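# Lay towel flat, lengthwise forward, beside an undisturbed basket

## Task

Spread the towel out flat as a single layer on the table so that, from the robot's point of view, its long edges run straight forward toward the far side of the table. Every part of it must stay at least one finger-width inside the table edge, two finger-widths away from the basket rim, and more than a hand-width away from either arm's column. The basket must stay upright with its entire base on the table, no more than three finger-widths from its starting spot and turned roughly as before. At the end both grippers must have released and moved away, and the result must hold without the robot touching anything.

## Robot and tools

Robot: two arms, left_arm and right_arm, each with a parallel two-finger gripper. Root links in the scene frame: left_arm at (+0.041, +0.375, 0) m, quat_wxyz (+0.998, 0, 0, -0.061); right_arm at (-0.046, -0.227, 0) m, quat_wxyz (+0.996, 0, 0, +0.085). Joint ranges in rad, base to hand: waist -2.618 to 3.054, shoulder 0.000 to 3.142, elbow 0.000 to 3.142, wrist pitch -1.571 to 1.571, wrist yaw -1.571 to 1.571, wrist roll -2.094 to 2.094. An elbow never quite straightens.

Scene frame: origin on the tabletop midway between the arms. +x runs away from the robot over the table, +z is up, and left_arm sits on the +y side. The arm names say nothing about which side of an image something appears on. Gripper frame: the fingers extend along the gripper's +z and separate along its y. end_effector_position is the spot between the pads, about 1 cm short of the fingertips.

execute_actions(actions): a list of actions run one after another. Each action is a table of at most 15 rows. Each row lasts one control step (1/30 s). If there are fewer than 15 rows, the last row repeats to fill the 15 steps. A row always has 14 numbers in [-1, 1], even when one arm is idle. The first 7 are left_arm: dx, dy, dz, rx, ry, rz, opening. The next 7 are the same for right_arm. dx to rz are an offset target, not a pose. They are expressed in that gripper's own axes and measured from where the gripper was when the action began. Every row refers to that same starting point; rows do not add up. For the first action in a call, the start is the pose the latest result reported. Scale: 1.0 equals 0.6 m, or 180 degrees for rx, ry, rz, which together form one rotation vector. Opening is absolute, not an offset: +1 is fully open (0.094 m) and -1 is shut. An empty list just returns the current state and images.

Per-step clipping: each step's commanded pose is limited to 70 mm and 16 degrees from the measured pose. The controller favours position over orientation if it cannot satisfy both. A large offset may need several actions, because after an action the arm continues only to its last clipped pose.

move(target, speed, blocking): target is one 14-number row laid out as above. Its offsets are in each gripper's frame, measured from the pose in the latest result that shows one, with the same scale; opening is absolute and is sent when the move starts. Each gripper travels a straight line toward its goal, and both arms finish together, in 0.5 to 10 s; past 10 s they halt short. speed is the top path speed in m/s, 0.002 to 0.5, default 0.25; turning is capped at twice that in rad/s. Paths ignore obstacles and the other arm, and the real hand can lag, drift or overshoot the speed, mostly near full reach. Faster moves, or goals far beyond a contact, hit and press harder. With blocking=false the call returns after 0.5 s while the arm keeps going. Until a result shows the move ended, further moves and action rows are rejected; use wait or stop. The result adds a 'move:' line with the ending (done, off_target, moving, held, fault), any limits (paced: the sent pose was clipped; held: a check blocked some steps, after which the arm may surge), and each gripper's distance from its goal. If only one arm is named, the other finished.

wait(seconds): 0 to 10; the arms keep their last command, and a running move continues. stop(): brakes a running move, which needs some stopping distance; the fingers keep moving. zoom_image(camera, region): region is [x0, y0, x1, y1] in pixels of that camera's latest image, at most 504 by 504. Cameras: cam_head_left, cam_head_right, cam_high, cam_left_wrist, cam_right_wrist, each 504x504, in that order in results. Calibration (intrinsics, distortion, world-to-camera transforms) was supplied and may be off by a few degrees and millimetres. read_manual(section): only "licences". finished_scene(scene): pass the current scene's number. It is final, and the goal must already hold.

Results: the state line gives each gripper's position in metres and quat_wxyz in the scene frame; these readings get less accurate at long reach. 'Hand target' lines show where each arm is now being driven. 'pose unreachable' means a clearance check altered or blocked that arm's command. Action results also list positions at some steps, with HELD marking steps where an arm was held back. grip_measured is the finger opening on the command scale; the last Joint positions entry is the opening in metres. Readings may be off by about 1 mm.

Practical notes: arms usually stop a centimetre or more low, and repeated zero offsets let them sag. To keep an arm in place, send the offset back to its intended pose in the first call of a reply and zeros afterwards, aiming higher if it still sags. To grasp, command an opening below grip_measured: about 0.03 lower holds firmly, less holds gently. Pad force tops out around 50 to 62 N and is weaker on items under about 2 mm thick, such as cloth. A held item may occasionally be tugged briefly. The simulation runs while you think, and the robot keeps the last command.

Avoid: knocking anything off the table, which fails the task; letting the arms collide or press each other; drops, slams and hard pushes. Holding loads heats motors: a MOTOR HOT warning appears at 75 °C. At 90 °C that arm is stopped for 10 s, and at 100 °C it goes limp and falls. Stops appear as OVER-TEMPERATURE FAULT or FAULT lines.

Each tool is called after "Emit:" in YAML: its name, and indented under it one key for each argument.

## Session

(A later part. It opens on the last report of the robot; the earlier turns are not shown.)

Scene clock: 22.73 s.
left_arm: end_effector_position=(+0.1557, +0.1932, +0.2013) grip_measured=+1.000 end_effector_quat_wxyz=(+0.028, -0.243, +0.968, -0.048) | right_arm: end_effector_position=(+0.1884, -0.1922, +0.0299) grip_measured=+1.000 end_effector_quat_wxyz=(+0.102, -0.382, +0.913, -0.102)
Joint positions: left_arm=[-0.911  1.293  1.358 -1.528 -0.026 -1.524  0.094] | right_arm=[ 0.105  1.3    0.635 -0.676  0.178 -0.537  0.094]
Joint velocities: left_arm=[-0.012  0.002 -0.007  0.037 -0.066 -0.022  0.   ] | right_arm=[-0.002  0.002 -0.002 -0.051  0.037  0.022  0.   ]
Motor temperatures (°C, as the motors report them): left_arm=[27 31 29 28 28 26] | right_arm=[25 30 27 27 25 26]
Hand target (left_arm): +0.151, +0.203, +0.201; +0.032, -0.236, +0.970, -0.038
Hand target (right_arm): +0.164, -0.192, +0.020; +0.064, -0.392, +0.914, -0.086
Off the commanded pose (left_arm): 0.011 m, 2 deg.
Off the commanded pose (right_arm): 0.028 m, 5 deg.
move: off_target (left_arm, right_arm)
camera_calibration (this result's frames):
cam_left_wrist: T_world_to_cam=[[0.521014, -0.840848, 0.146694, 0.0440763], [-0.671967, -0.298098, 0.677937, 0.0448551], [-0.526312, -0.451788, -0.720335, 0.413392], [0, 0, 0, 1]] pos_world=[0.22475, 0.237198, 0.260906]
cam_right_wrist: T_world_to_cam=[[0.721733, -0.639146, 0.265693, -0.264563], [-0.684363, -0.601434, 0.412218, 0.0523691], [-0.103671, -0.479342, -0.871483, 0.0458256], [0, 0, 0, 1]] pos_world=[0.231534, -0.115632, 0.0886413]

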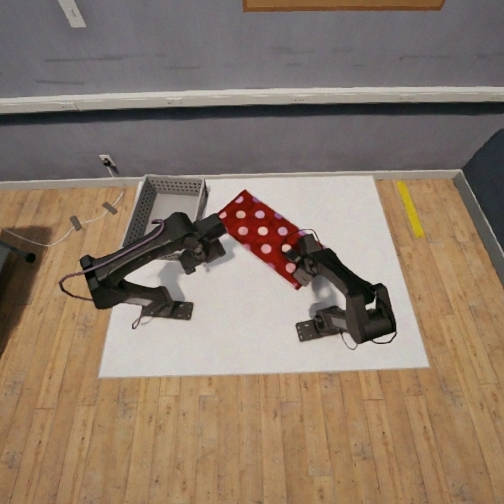

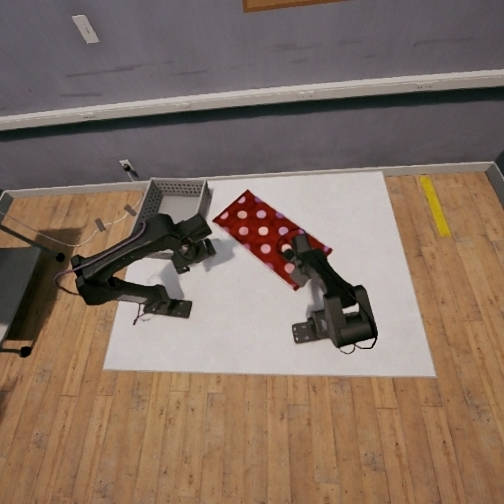

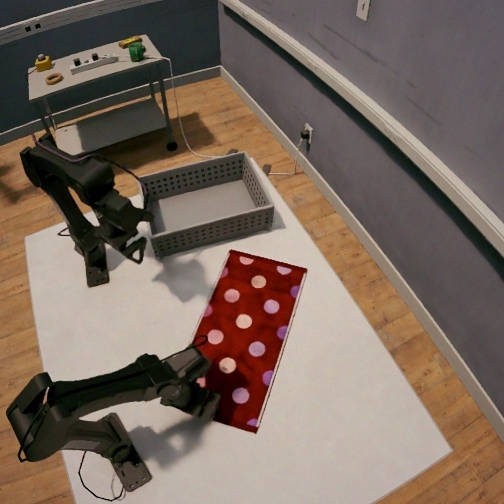

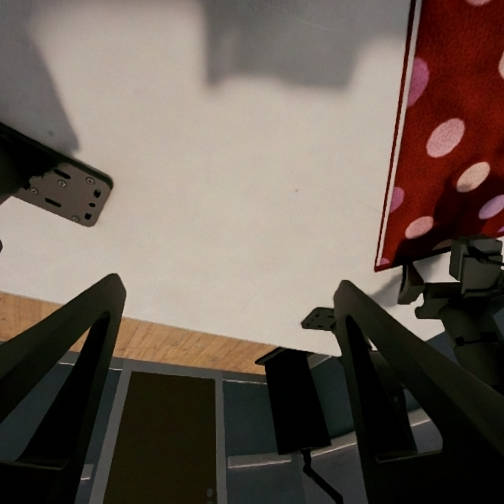

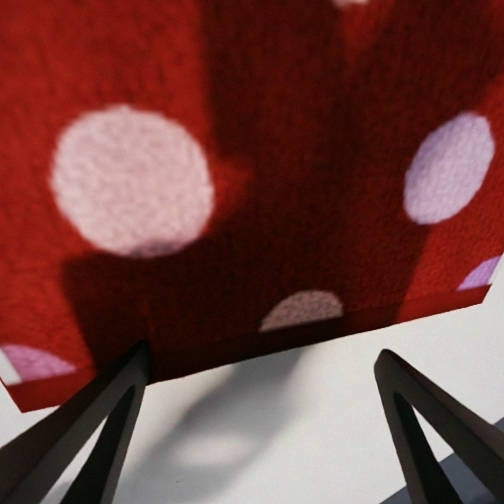

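Emit:
move:
  target: [-0.29,0.2,-0.12,0,0,0,1,-0.229,0.357,-0.058,0,0,0,1]
  speed: 0.05

Scene clock: 28.37 s.
left_arm: end_effector_position=(+0.2435, +0.3823, +0.2610) grip_measured=+1.000 end_effector_quat_wxyz=(+0.163, -0.246, +0.953, -0.063) | right_arm: end_effector_position=(+0.1275, +0.0244, +0.0319) grip_measured=+1.000 end_effector_quat_wxyz=(+0.077, -0.388, +0.906, -0.150)
Joint positions: left_arm=[ 0.219  1.129  1.464 -1.561  0.072 -0.423  0.094] | right_arm=[ 0.98   1.849  1.19  -1.006  0.326  0.356  0.094]
Joint velocities: left_arm=[-0.007 -0.017 -0.007 -0.022  0.022 -0.037  0.   ] | right_arm=[ 0.007 -0.012  0.007  0.007  0.022  0.037  0.   ]
Motor temperatures (°C, as the motors report them): left_arm=[27 30 29 28 28 26] | right_arm=[25 29 28 27 26 26]
Hand target (left_arm): +0.243, +0.383, +0.264; +0.159, -0.245, +0.954, -0.064
Hand target (right_arm): +0.123, +0.059, +0.021; +0.091, -0.383, +0.914, -0.093
Off the commanded pose (left_arm): 0.007 m, 16 deg.
Off the commanded pose (right_arm): 0.035 m, 6 deg.
joint sent to its limit (left arm) — the command would take joint 4 (wrist pitch) past its lower limit, so that joint was sent only as far as its limit.
move: off_target (left_arm, right_arm)
camera_calibration (this result's frames):
cam_left_wrist: T_world_to_cam=[[0.488506, -0.834615, 0.254517, 0.125966], [-0.818961, -0.337902, 0.463815, 0.226624], [-0.301105, -0.435016, -0.848585, 0.560233], [0, 0, 0, 1]] pos_world=[0.29275, 0.42542, 0.338233]
cam_right_wrist: T_world_to_cam=[[0.725382, -0.605778, 0.326884, -0.085956], [-0.679514, -0.55435, 0.480581, 0.1362], [-0.109917, -0.570727, -0.81375, 0.14629], [0, 0, 0, 1]] pos_world=[0.170981, 0.106924, 0.0816862]

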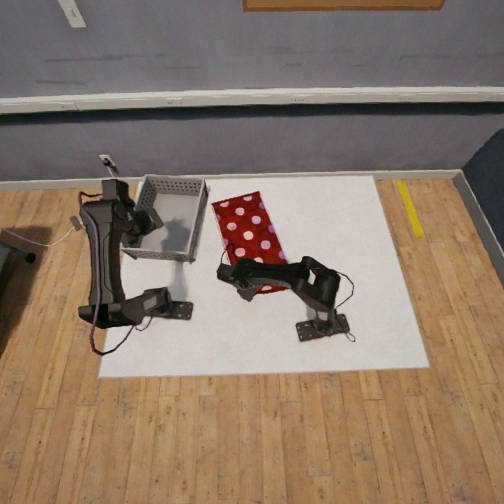

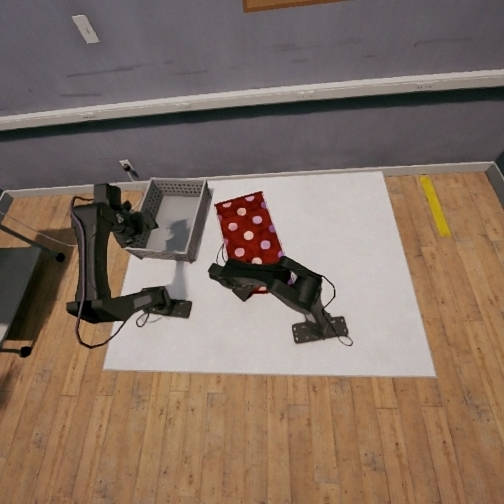

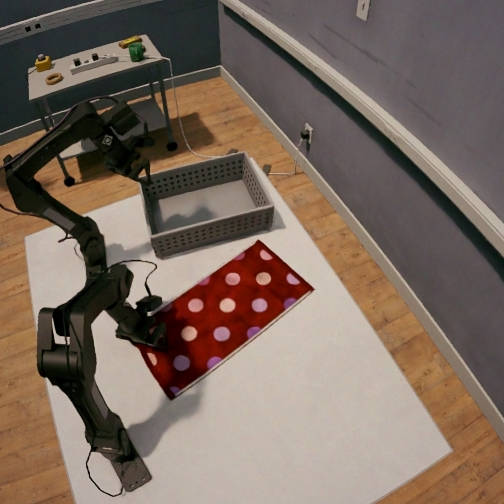

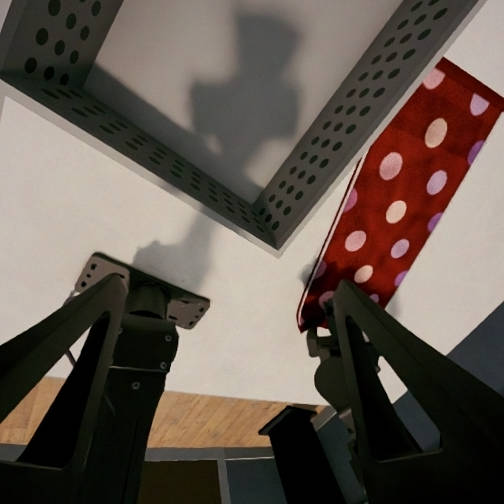

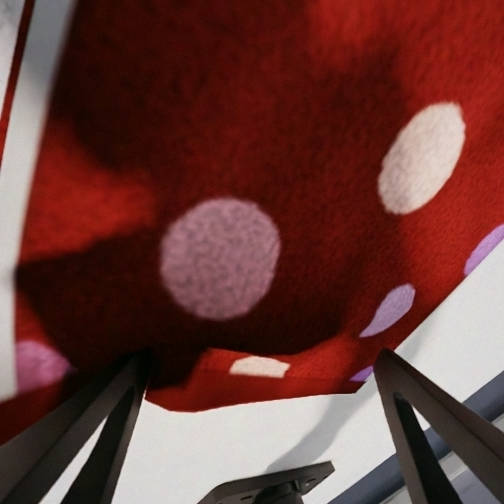

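Emit:
move:
  target: [0,0,0,0,0,0,1,0,0,-0.05,0,0,0,1]

Emit:
move:
  target: [0,0,0,0,0,0,1,-0.4,-0.46,0.18,-0.054,-0.108,0,-1]

Scene clock: 29.43 s.
left_arm: end_effector_position=(+0.2435, +0.3823, +0.2610) grip_measured=+1.000 end_effector_quat_wxyz=(+0.163, -0.246, +0.953, -0.063) | right_arm: end_effector_position=(+0.1188, +0.0226, +0.0493) grip_measured=+1.000 end_effector_quat_wxyz=(+0.061, -0.391, +0.904, -0.161)
Joint positions: left_arm=[ 0.219  1.129  1.464 -1.561  0.072 -0.421  0.094] | right_arm=[ 1.     1.842  1.251 -1.12   0.318  0.377  0.094]
Joint velocities: left_arm=[-0.007 -0.017  0.002 -0.022  0.022  0.007  0.   ] | right_arm=[-0.027 -0.012 -0.002  0.007 -0.022 -0.022  0.   ]
Motor temperatures (°C, as the motors report them): left_arm=[27 30 29 28 28 26] | right_arm=[25 29 28 27 26 26]
Hand target (left_arm): +0.243, +0.382, +0.261; +0.163, -0.246, +0.953, -0.063
Hand target (right_arm): +0.119, +0.031, +0.060; +0.077, -0.388, +0.906, -0.149
Off the commanded pose (left_arm): 0.000 m, 0 deg.
Off the commanded pose (right_arm): 0.014 m, 2 deg.
move: off_target (right_arm)
camera_calibration (this result's frames):
cam_left_wrist: T_world_to_cam=[[0.486992, -0.835655, 0.254009, 0.126864], [-0.8196, -0.336738, 0.463533, 0.226408], [-0.301819, -0.433922, -0.848891, 0.560068], [0, 0, 0, 1]] pos_world=[0.292822, 0.425281, 0.338265]
cam_right_wrist: T_world_to_cam=[[0.731764, -0.594871, 0.33264, -0.0877099], [-0.66976, -0.537222, 0.512653, 0.117865], [-0.126261, -0.59793, -0.791541, 0.159883], [0, 0, 0, 1]] pos_world=[0.163311, 0.106742, 0.0953061]

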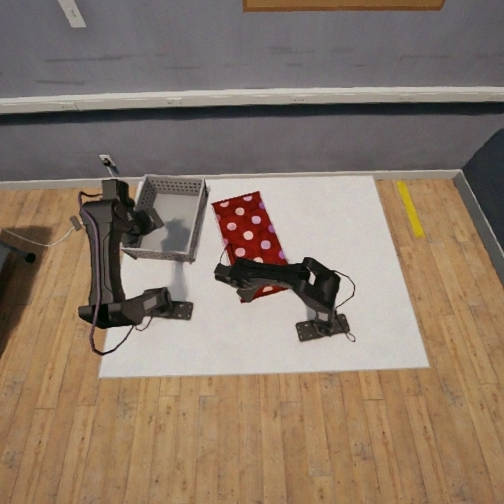

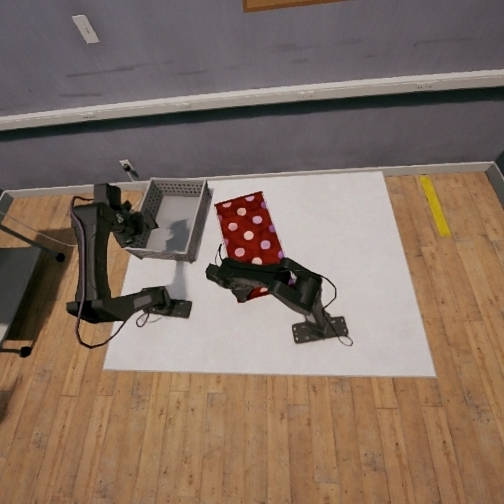

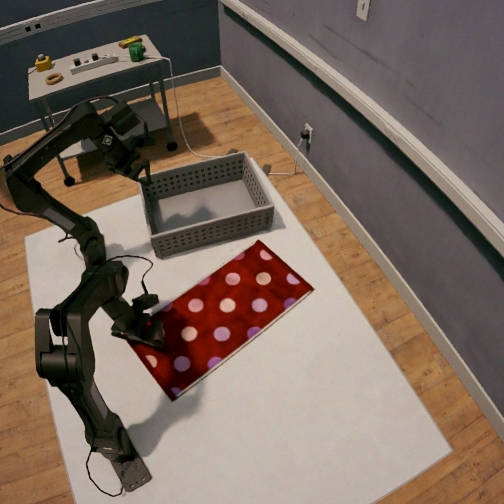

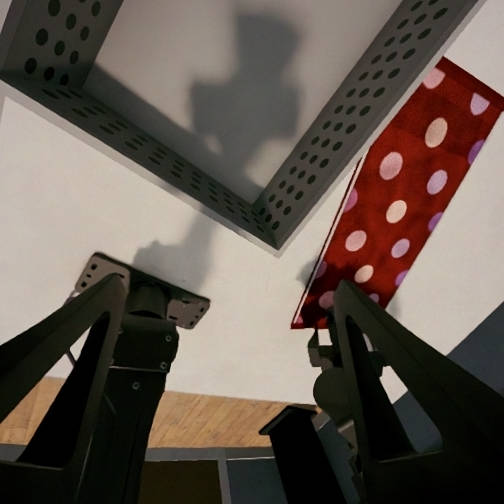

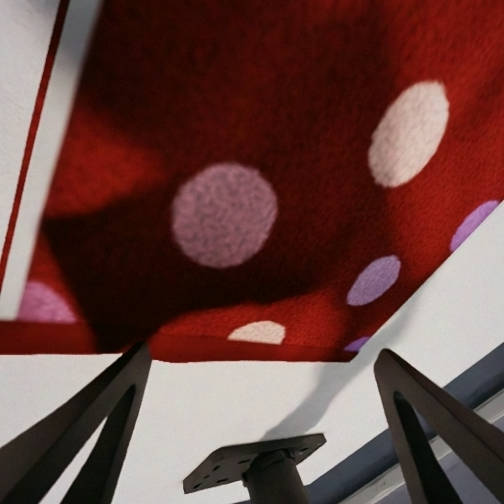

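Scene clock: 31.93 s.
left_arm: end_effector_position=(+0.2435, +0.3823, +0.2610) grip_measured=+1.000 end_effector_quat_wxyz=(+0.163, -0.246, +0.953, -0.063) | right_arm: end_effector_position=(+0.4995, -0.0155, +0.0351) grip_measured=-0.985 end_effector_quat_wxyz=(+0.178, -0.416, +0.891, -0.030)
Joint positions: left_arm=[ 0.219  1.129  1.464 -1.561  0.072 -0.421  0.094] | right_arm=[ 0.209  2.596  2.402 -1.017  0.039 -0.501  0.001]
Joint velocities: left_arm=[ 0.002 -0.007 -0.012 -0.051 -0.022  0.037  0.   ] | right_arm=[ 0.017 -0.002 -0.007  0.081 -0.007 -0.037 -0.002]
Motor temperatures (°C, as the motors report them): left_arm=[27 29 29 28 28 26] | right_arm=[25 30 28 27 26 26]
Hand target (left_arm): +0.243, +0.382, +0.261; +0.163, -0.246, +0.953, -0.063
Hand target (right_arm): +0.502, -0.011, +0.043; +0.188, -0.419, +0.888, -0.025
Off the commanded pose (left_arm): 0.000 m, 0 deg.
Off the commanded pose (right_arm): 0.009 m, 2 deg.
move: done
camera_calibration (this result's frames):
cam_left_wrist: T_world_to_cam=[[0.486992, -0.835655, 0.254009, 0.126864], [-0.8196, -0.336738, 0.463533, 0.226408], [-0.301819, -0.433922, -0.848891, 0.560068], [0, 0, 0, 1]] pos_world=[0.292822, 0.425281, 0.338265]
cam_right_wrist: T_world_to_cam=[[0.770079, -0.600532, 0.215266, -0.399351], [-0.637784, -0.732382, 0.23843, 0.350201], [0.0144721, -0.320903, -0.947002, 0.113374], [0, 0, 0, 1]] pos_world=[0.529244, 0.0530402, 0.109833]

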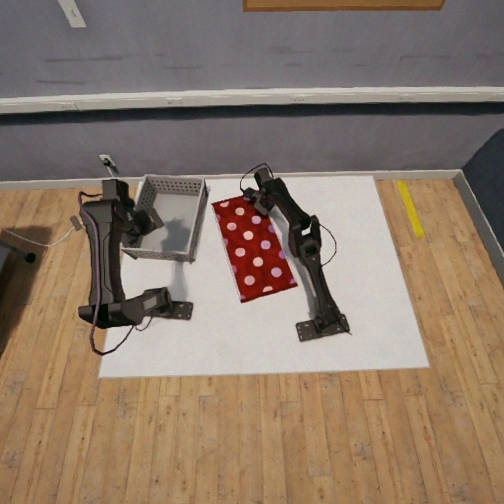

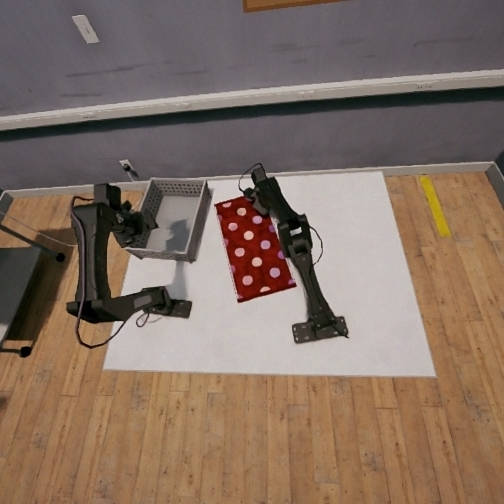

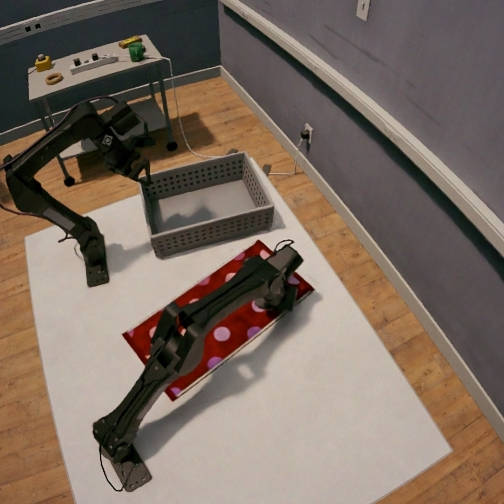

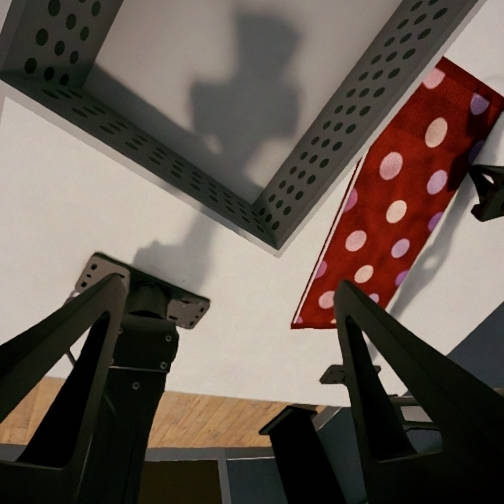

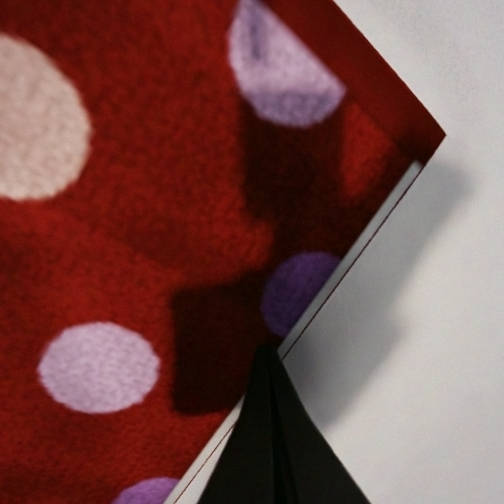

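Emit:
execute_actions:
  actions:
    - [[0,0,0,0,0,0,1,-0.045,0.04,0.005,0,0,0,-1]]
    - [[0,0,0,0,0,0,1,0.01,0.007,0.035,0,0,0,-1]]

Emit:
move:
  target: [0,0,0,0,0,0,1,0.105,-0.164,0.024,0,0,0,-1]
  speed: 0.04

Scene clock: 33.07 s.
left_arm: end_effector_position=(+0.2435, +0.3823, +0.2610) grip_measured=+1.000 end_effector_quat_wxyz=(+0.163, -0.246, +0.953, -0.063) | right_arm: end_effector_position=(+0.5020, +0.0241, +0.0254) grip_measured=-0.985 end_effector_quat_wxyz=(+0.193, -0.421, +0.886, -0.031)
Joint positions: left_arm=[ 0.219  1.129  1.464 -1.561  0.072 -0.421  0.094] | right_arm=[ 0.276  2.689  2.532 -1.025  0.063 -0.453  0.001]
Joint velocities: left_arm=[-0.007 -0.012 -0.007 -0.007 -0.022  0.037  0.   ] | right_arm=[ 0.012 -0.007  0.002 -0.022  0.037 -0.007  0.001]
Motor temperatures (°C, as the motors report them): left_arm=[27 29 29 29 28 26] | right_arm=[25 30 28 27 26 26]
Hand target (left_arm): +0.243, +0.382, +0.261; +0.163, -0.246, +0.953, -0.063
Hand target (right_arm): +0.498, +0.022, +0.008; +0.179, -0.423, +0.888, -0.031
Off the commanded pose (left_arm): 0.000 m, 0 deg.
Off the commanded pose (right_arm): 0.018 m, 2 deg.
Step readings (end_effector_position; steps 1 to 15: 1st action; 16 to 30: 2nd action):
0: left_arm (+0.2435, +0.3823, +0.2610) | right_arm (+0.4994, -0.0156, +0.0350)
1: left_arm (+0.2435, +0.3823, +0.2610) | right_arm (+0.4993, -0.0141, +0.0346)
2: left_arm (+0.2435, +0.3823, +0.2610) | right_arm (+0.5020, -0.0111, +0.0350)
4: left_arm (+0.2435, +0.3823, +0.2610) | right_arm (+0.5051, -0.0001, +0.0339)
8: left_arm (+0.2435, +0.3823, +0.2610) | right_arm (+0.5004, +0.0200, +0.0280)
15: left_arm (+0.2435, +0.3823, +0.2610) | right_arm (+0.4980, +0.0225, +0.0304)
16: left_arm (+0.2435, +0.3823, +0.2610) | right_arm (+0.4980, +0.0224, +0.0280)
17: left_arm (+0.2435, +0.3823, +0.2610) | right_arm (+0.4980, +0.0224, +0.0250)
19: left_arm (+0.2435, +0.3823, +0.2610) | right_arm (+0.5006, +0.0234, +0.0269)
23: left_arm (+0.2435, +0.3823, +0.2610) | right_arm (+0.5016, +0.0239, +0.0260)
30: end_effector_position above
camera_calibration (this result's frames):
cam_left_wrist: T_world_to_cam=[[0.486992, -0.835655, 0.254009, 0.126864], [-0.8196, -0.336738, 0.463533, 0.226408], [-0.301819, -0.433922, -0.848891, 0.560068], [0, 0, 0, 1]] pos_world=[0.292822, 0.425281, 0.338265]
cam_right_wrist: T_world_to_cam=[[0.771477, -0.591991, 0.233175, -0.376765], [-0.634521, -0.742899, 0.21327, 0.382363], [0.046971, -0.312487, -0.94876, 0.100409], [0, 0, 0, 1]] pos_world=[0.528566, 0.0923921, 0.10157]

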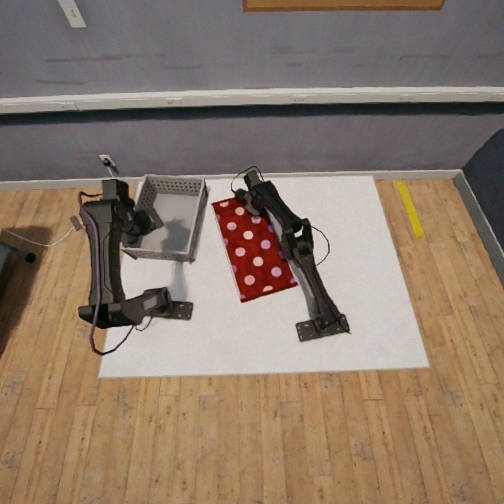

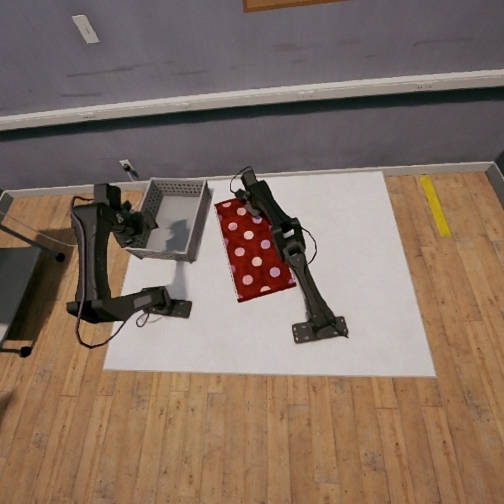

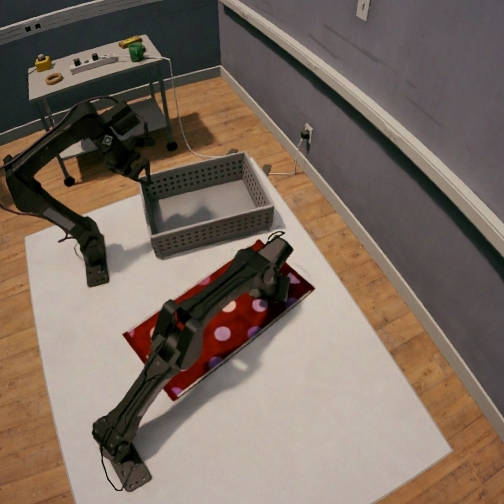

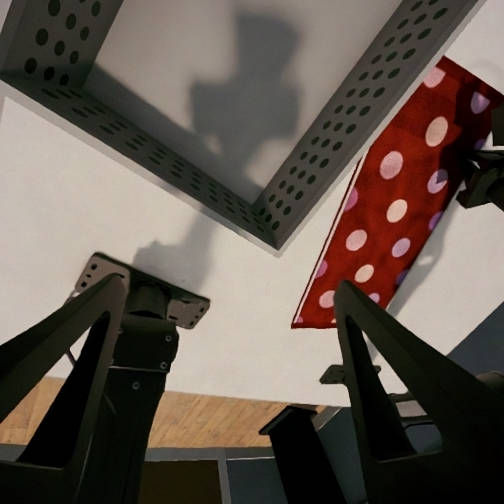

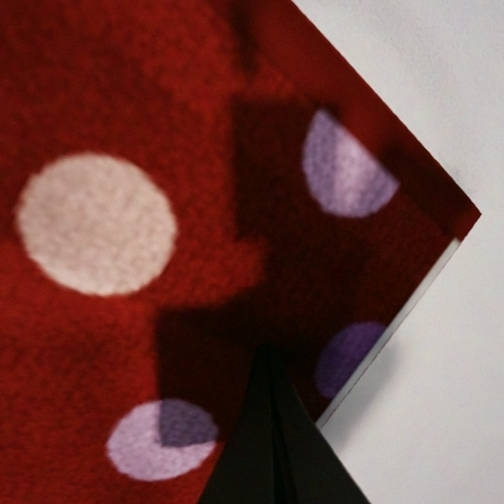

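Scene clock: 36.33 s.
left_arm: end_effector_position=(+0.2435, +0.3823, +0.2610) grip_measured=+1.000 end_effector_quat_wxyz=(+0.163, -0.246, +0.953, -0.063) | right_arm: end_effector_position=(+0.5423, -0.0732, +0.0276) grip_measured=-0.985 end_effector_quat_wxyz=(+0.208, -0.427, +0.880, -0.030)
Joint positions: left_arm=[ 0.219  1.129  1.464 -1.561  0.072 -0.421  0.094] | right_arm=[ 0.076  2.666  2.484 -0.967 -0.026 -0.652  0.001]
Joint velocities: left_arm=[-0.002 -0.012  0.022  0.007  0.007 -0.007  0.   ] | right_arm=[ 0.012 -0.002 -0.002 -0.051 -0.022  0.007 -0.   ]
Motor temperatures (°C, as the motors report them): left_arm=[27 29 29 29 28 26] | right_arm=[25 31 28 27 26 26]
Hand target (left_arm): +0.243, +0.382, +0.261; +0.163, -0.246, +0.953, -0.063
Hand target (right_arm): +0.543, -0.087, +0.015; +0.194, -0.421, +0.885, -0.034
Off the commanded pose (left_arm): 0.000 m, 0 deg.
Off the commanded pose (right_arm): 0.019 m, 2 deg.
move: off_target (right_arm)
camera_calibration (this result's frames):
cam_left_wrist: T_world_to_cam=[[0.486992, -0.835655, 0.254009, 0.126864], [-0.8196, -0.336738, 0.463533, 0.226408], [-0.301819, -0.433922, -0.848891, 0.560068], [0, 0, 0, 1]] pos_world=[0.292822, 0.425281, 0.338265]
cam_right_wrist: T_world_to_cam=[[0.775273, -0.581414, 0.246799, -0.467647], [-0.62682, -0.756323, 0.187277, 0.330753], [0.0777741, -0.29989, -0.950798, 0.0545067], [0, 0, 0, 1]] pos_world=[0.565637, -0.00539447, 0.105297]

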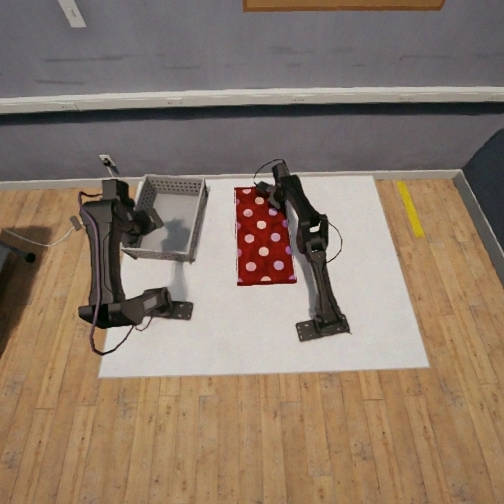

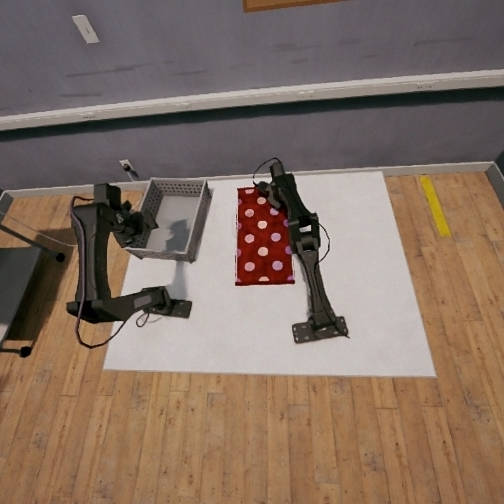

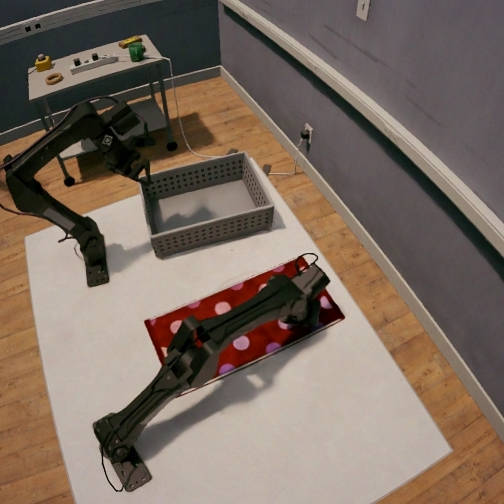

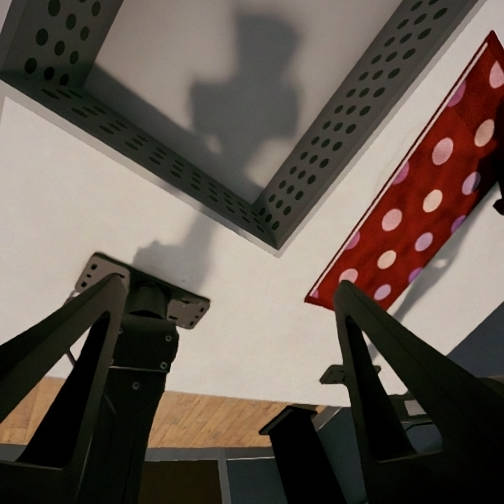

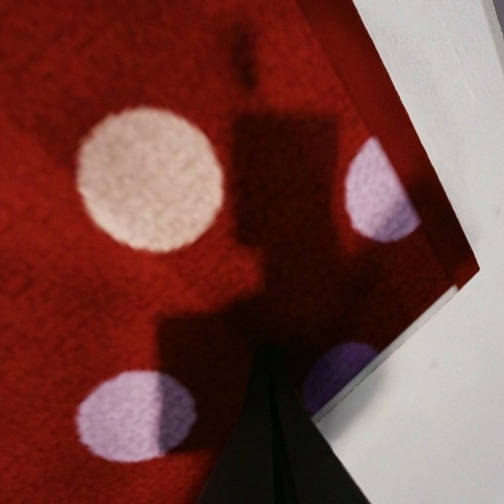

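Aligned.

Emit:
move:
  target: [0,0,0,0,0,0,1,0,0,-0.2,0,0,0,-1]

Emit:
move:
  target: [0,0,0,0,0,0,1,0.35,-0.2,-0.2,0,0,0,-1]

Emit:
finished_scene:
  scene: 1

Scene clock: 37.57 s.
left_arm: end_effector_position=(+0.2435, +0.3823, +0.2610) grip_measured=+1.000 end_effector_quat_wxyz=(+0.163, -0.246, +0.953, -0.063) | right_arm: end_effector_position=(+0.4957, -0.0851, +0.1322) grip_measured=-0.985 end_effector_quat_wxyz=(+0.202, -0.428, +0.880, -0.029)
Joint positions: left_arm=[ 0.219  1.129  1.464 -1.561  0.072 -0.421  0.094] | right_arm=[ 0.076  2.416  2.441 -1.185 -0.025 -0.653  0.001]
Joint velocities: left_arm=[-0.022 -0.017 -0.007  0.11   0.022 -0.007  0.   ] | right_arm=[ 0.007 -0.007 -0.017  0.022  0.022 -0.022 -0.   ]
Motor temperatures (°C, as the motors report them): left_arm=[27 29 29 29 28 26] | right_arm=[25 31 28 27 26 26]
Hand target (left_arm): +0.243, +0.382, +0.261; +0.163, -0.246, +0.953, -0.063
Hand target (right_arm): +0.497, -0.086, +0.138; +0.208, -0.427, +0.879, -0.030
Off the commanded pose (left_arm): 0.000 m, 0 deg.
Off the commanded pose (right_arm): 0.006 m, 1 deg.
move: done
camera_calibration (this result's frames):
cam_left_wrist: T_world_to_cam=[[0.486992, -0.835655, 0.254009, 0.126864], [-0.8196, -0.336738, 0.463533, 0.226408], [-0.301819, -0.433922, -0.848891, 0.560068], [0, 0, 0, 1]] pos_world=[0.292822, 0.425281, 0.338265]
cam_right_wrist: T_world_to_cam=[[0.77805, -0.580217, 0.240803, -0.46467], [-0.624517, -0.755862, 0.196599, 0.270588], [0.0679434, -0.30335, -0.950454, 0.158575], [0, 0, 0, 1]] pos_world=[0.519749, -0.016979, 0.209415]

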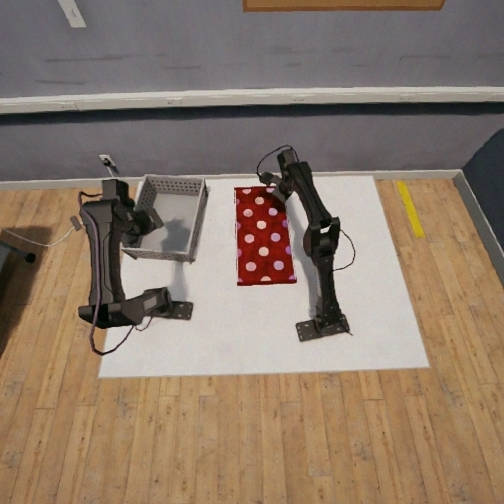

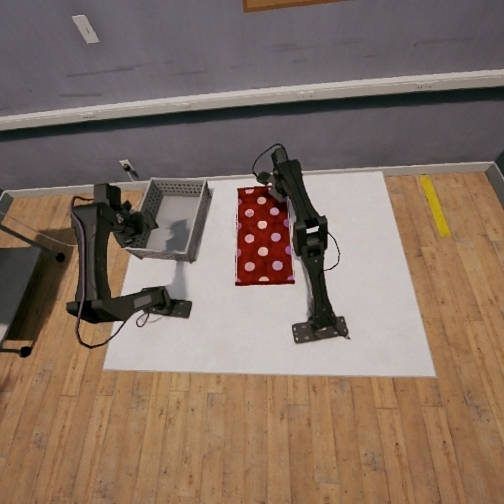

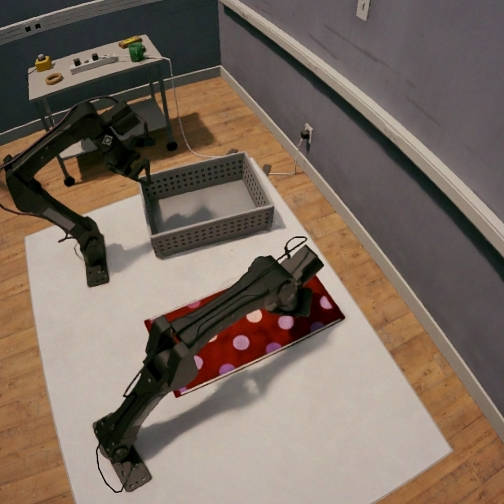

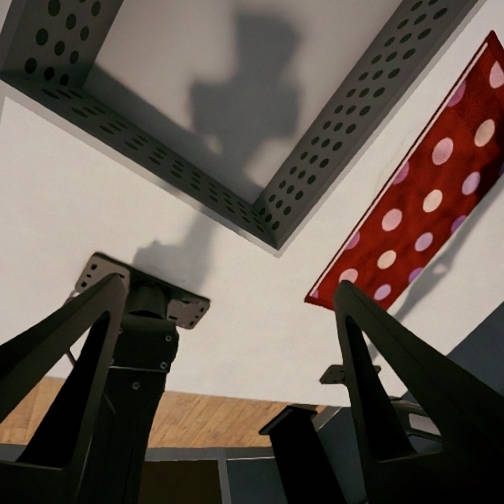

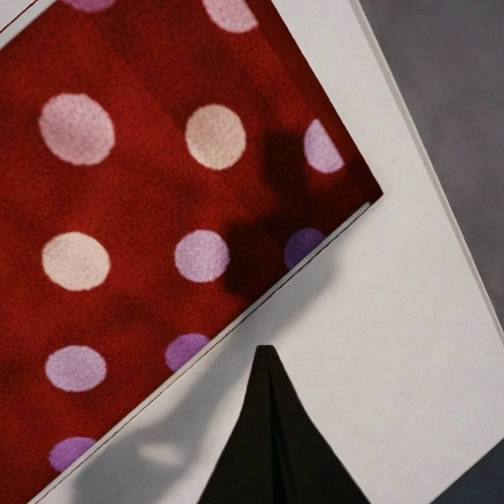

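Scene clock: 39.47 s.
left_arm: end_effector_position=(+0.2435, +0.3823, +0.2610) grip_measured=+1.000 end_effector_quat_wxyz=(+0.163, -0.246, +0.953, -0.063) | right_arm: end_effector_position=(+0.4208, -0.3446, +0.1973) grip_measured=-0.985 end_effector_quat_wxyz=(+0.190, -0.422, +0.885, -0.042)
Joint positions: left_arm=[ 0.219  1.129  1.464 -1.561  0.072 -0.421  0.094] | right_arm=[-0.494  2.14   2.254 -1.346 -0.201 -1.178  0.001]
Joint velocities: left_arm=[0.002 0.002 0.017 0.081 0.022 0.007 0.   ] | right_arm=[ 0.002  0.002 -0.007 -0.081 -0.007  0.037  0.   ]
Motor temperatures (°C, as the motors report them): left_arm=[27 29 29 29 28 26] | right_arm=[25 32 28 27 26 26]
Hand target (left_arm): +0.243, +0.382, +0.261; +0.163, -0.246, +0.953, -0.063
Hand target (right_arm): +0.423, -0.338, +0.205; +0.201, -0.429, +0.880, -0.038
Off the commanded pose (left_arm): 0.000 m, 0 deg.
Off the commanded pose (right_arm): 0.009 m, 2 deg.
move: done
camera_calibration (this result's frames):
cam_left_wrist: T_world_to_cam=[[0.486992, -0.835655, 0.254009, 0.126864], [-0.8196, -0.336738, 0.463533, 0.226408], [-0.301819, -0.433922, -0.848891, 0.560068], [0, 0, 0, 1]] pos_world=[0.292822, 0.425281, 0.338265]
cam_right_wrist: T_world_to_cam=[[0.769406, -0.588472, 0.248424, -0.573402], [-0.636831, -0.736892, 0.226796, 0.0206634], [0.0495988, -0.332702, -0.941727, 0.142612], [0, 0, 0, 1]] pos_world=[0.447265, -0.274757, 0.272062]

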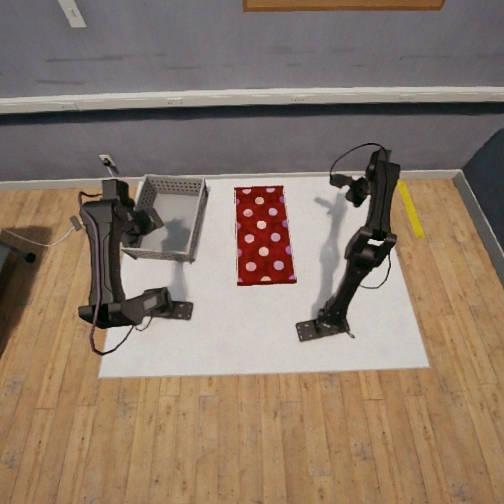

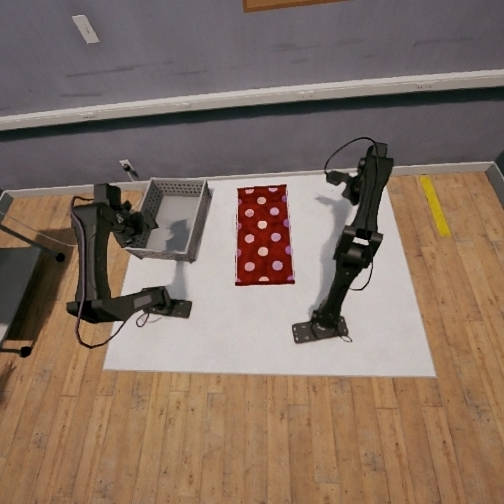

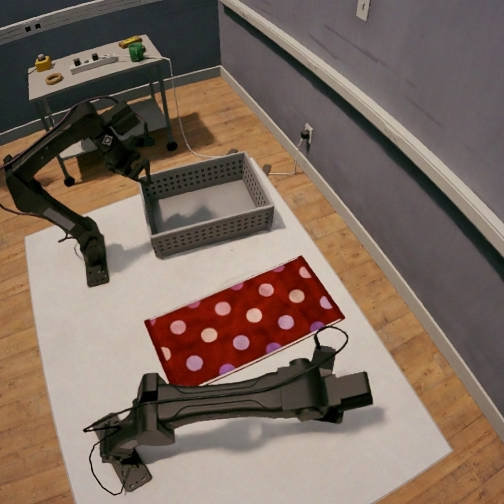

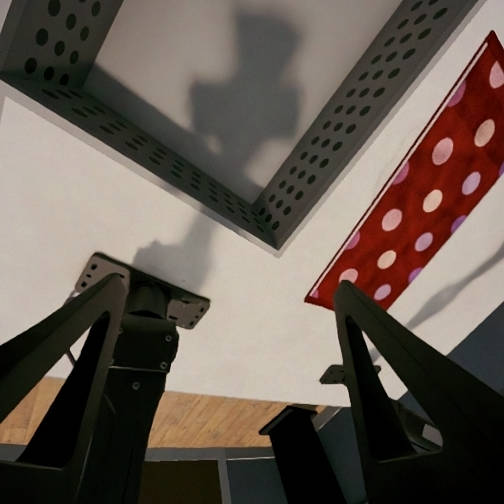

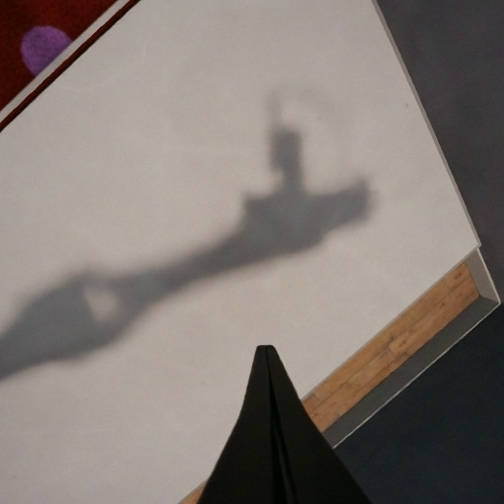

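The scene is finished: the task was done.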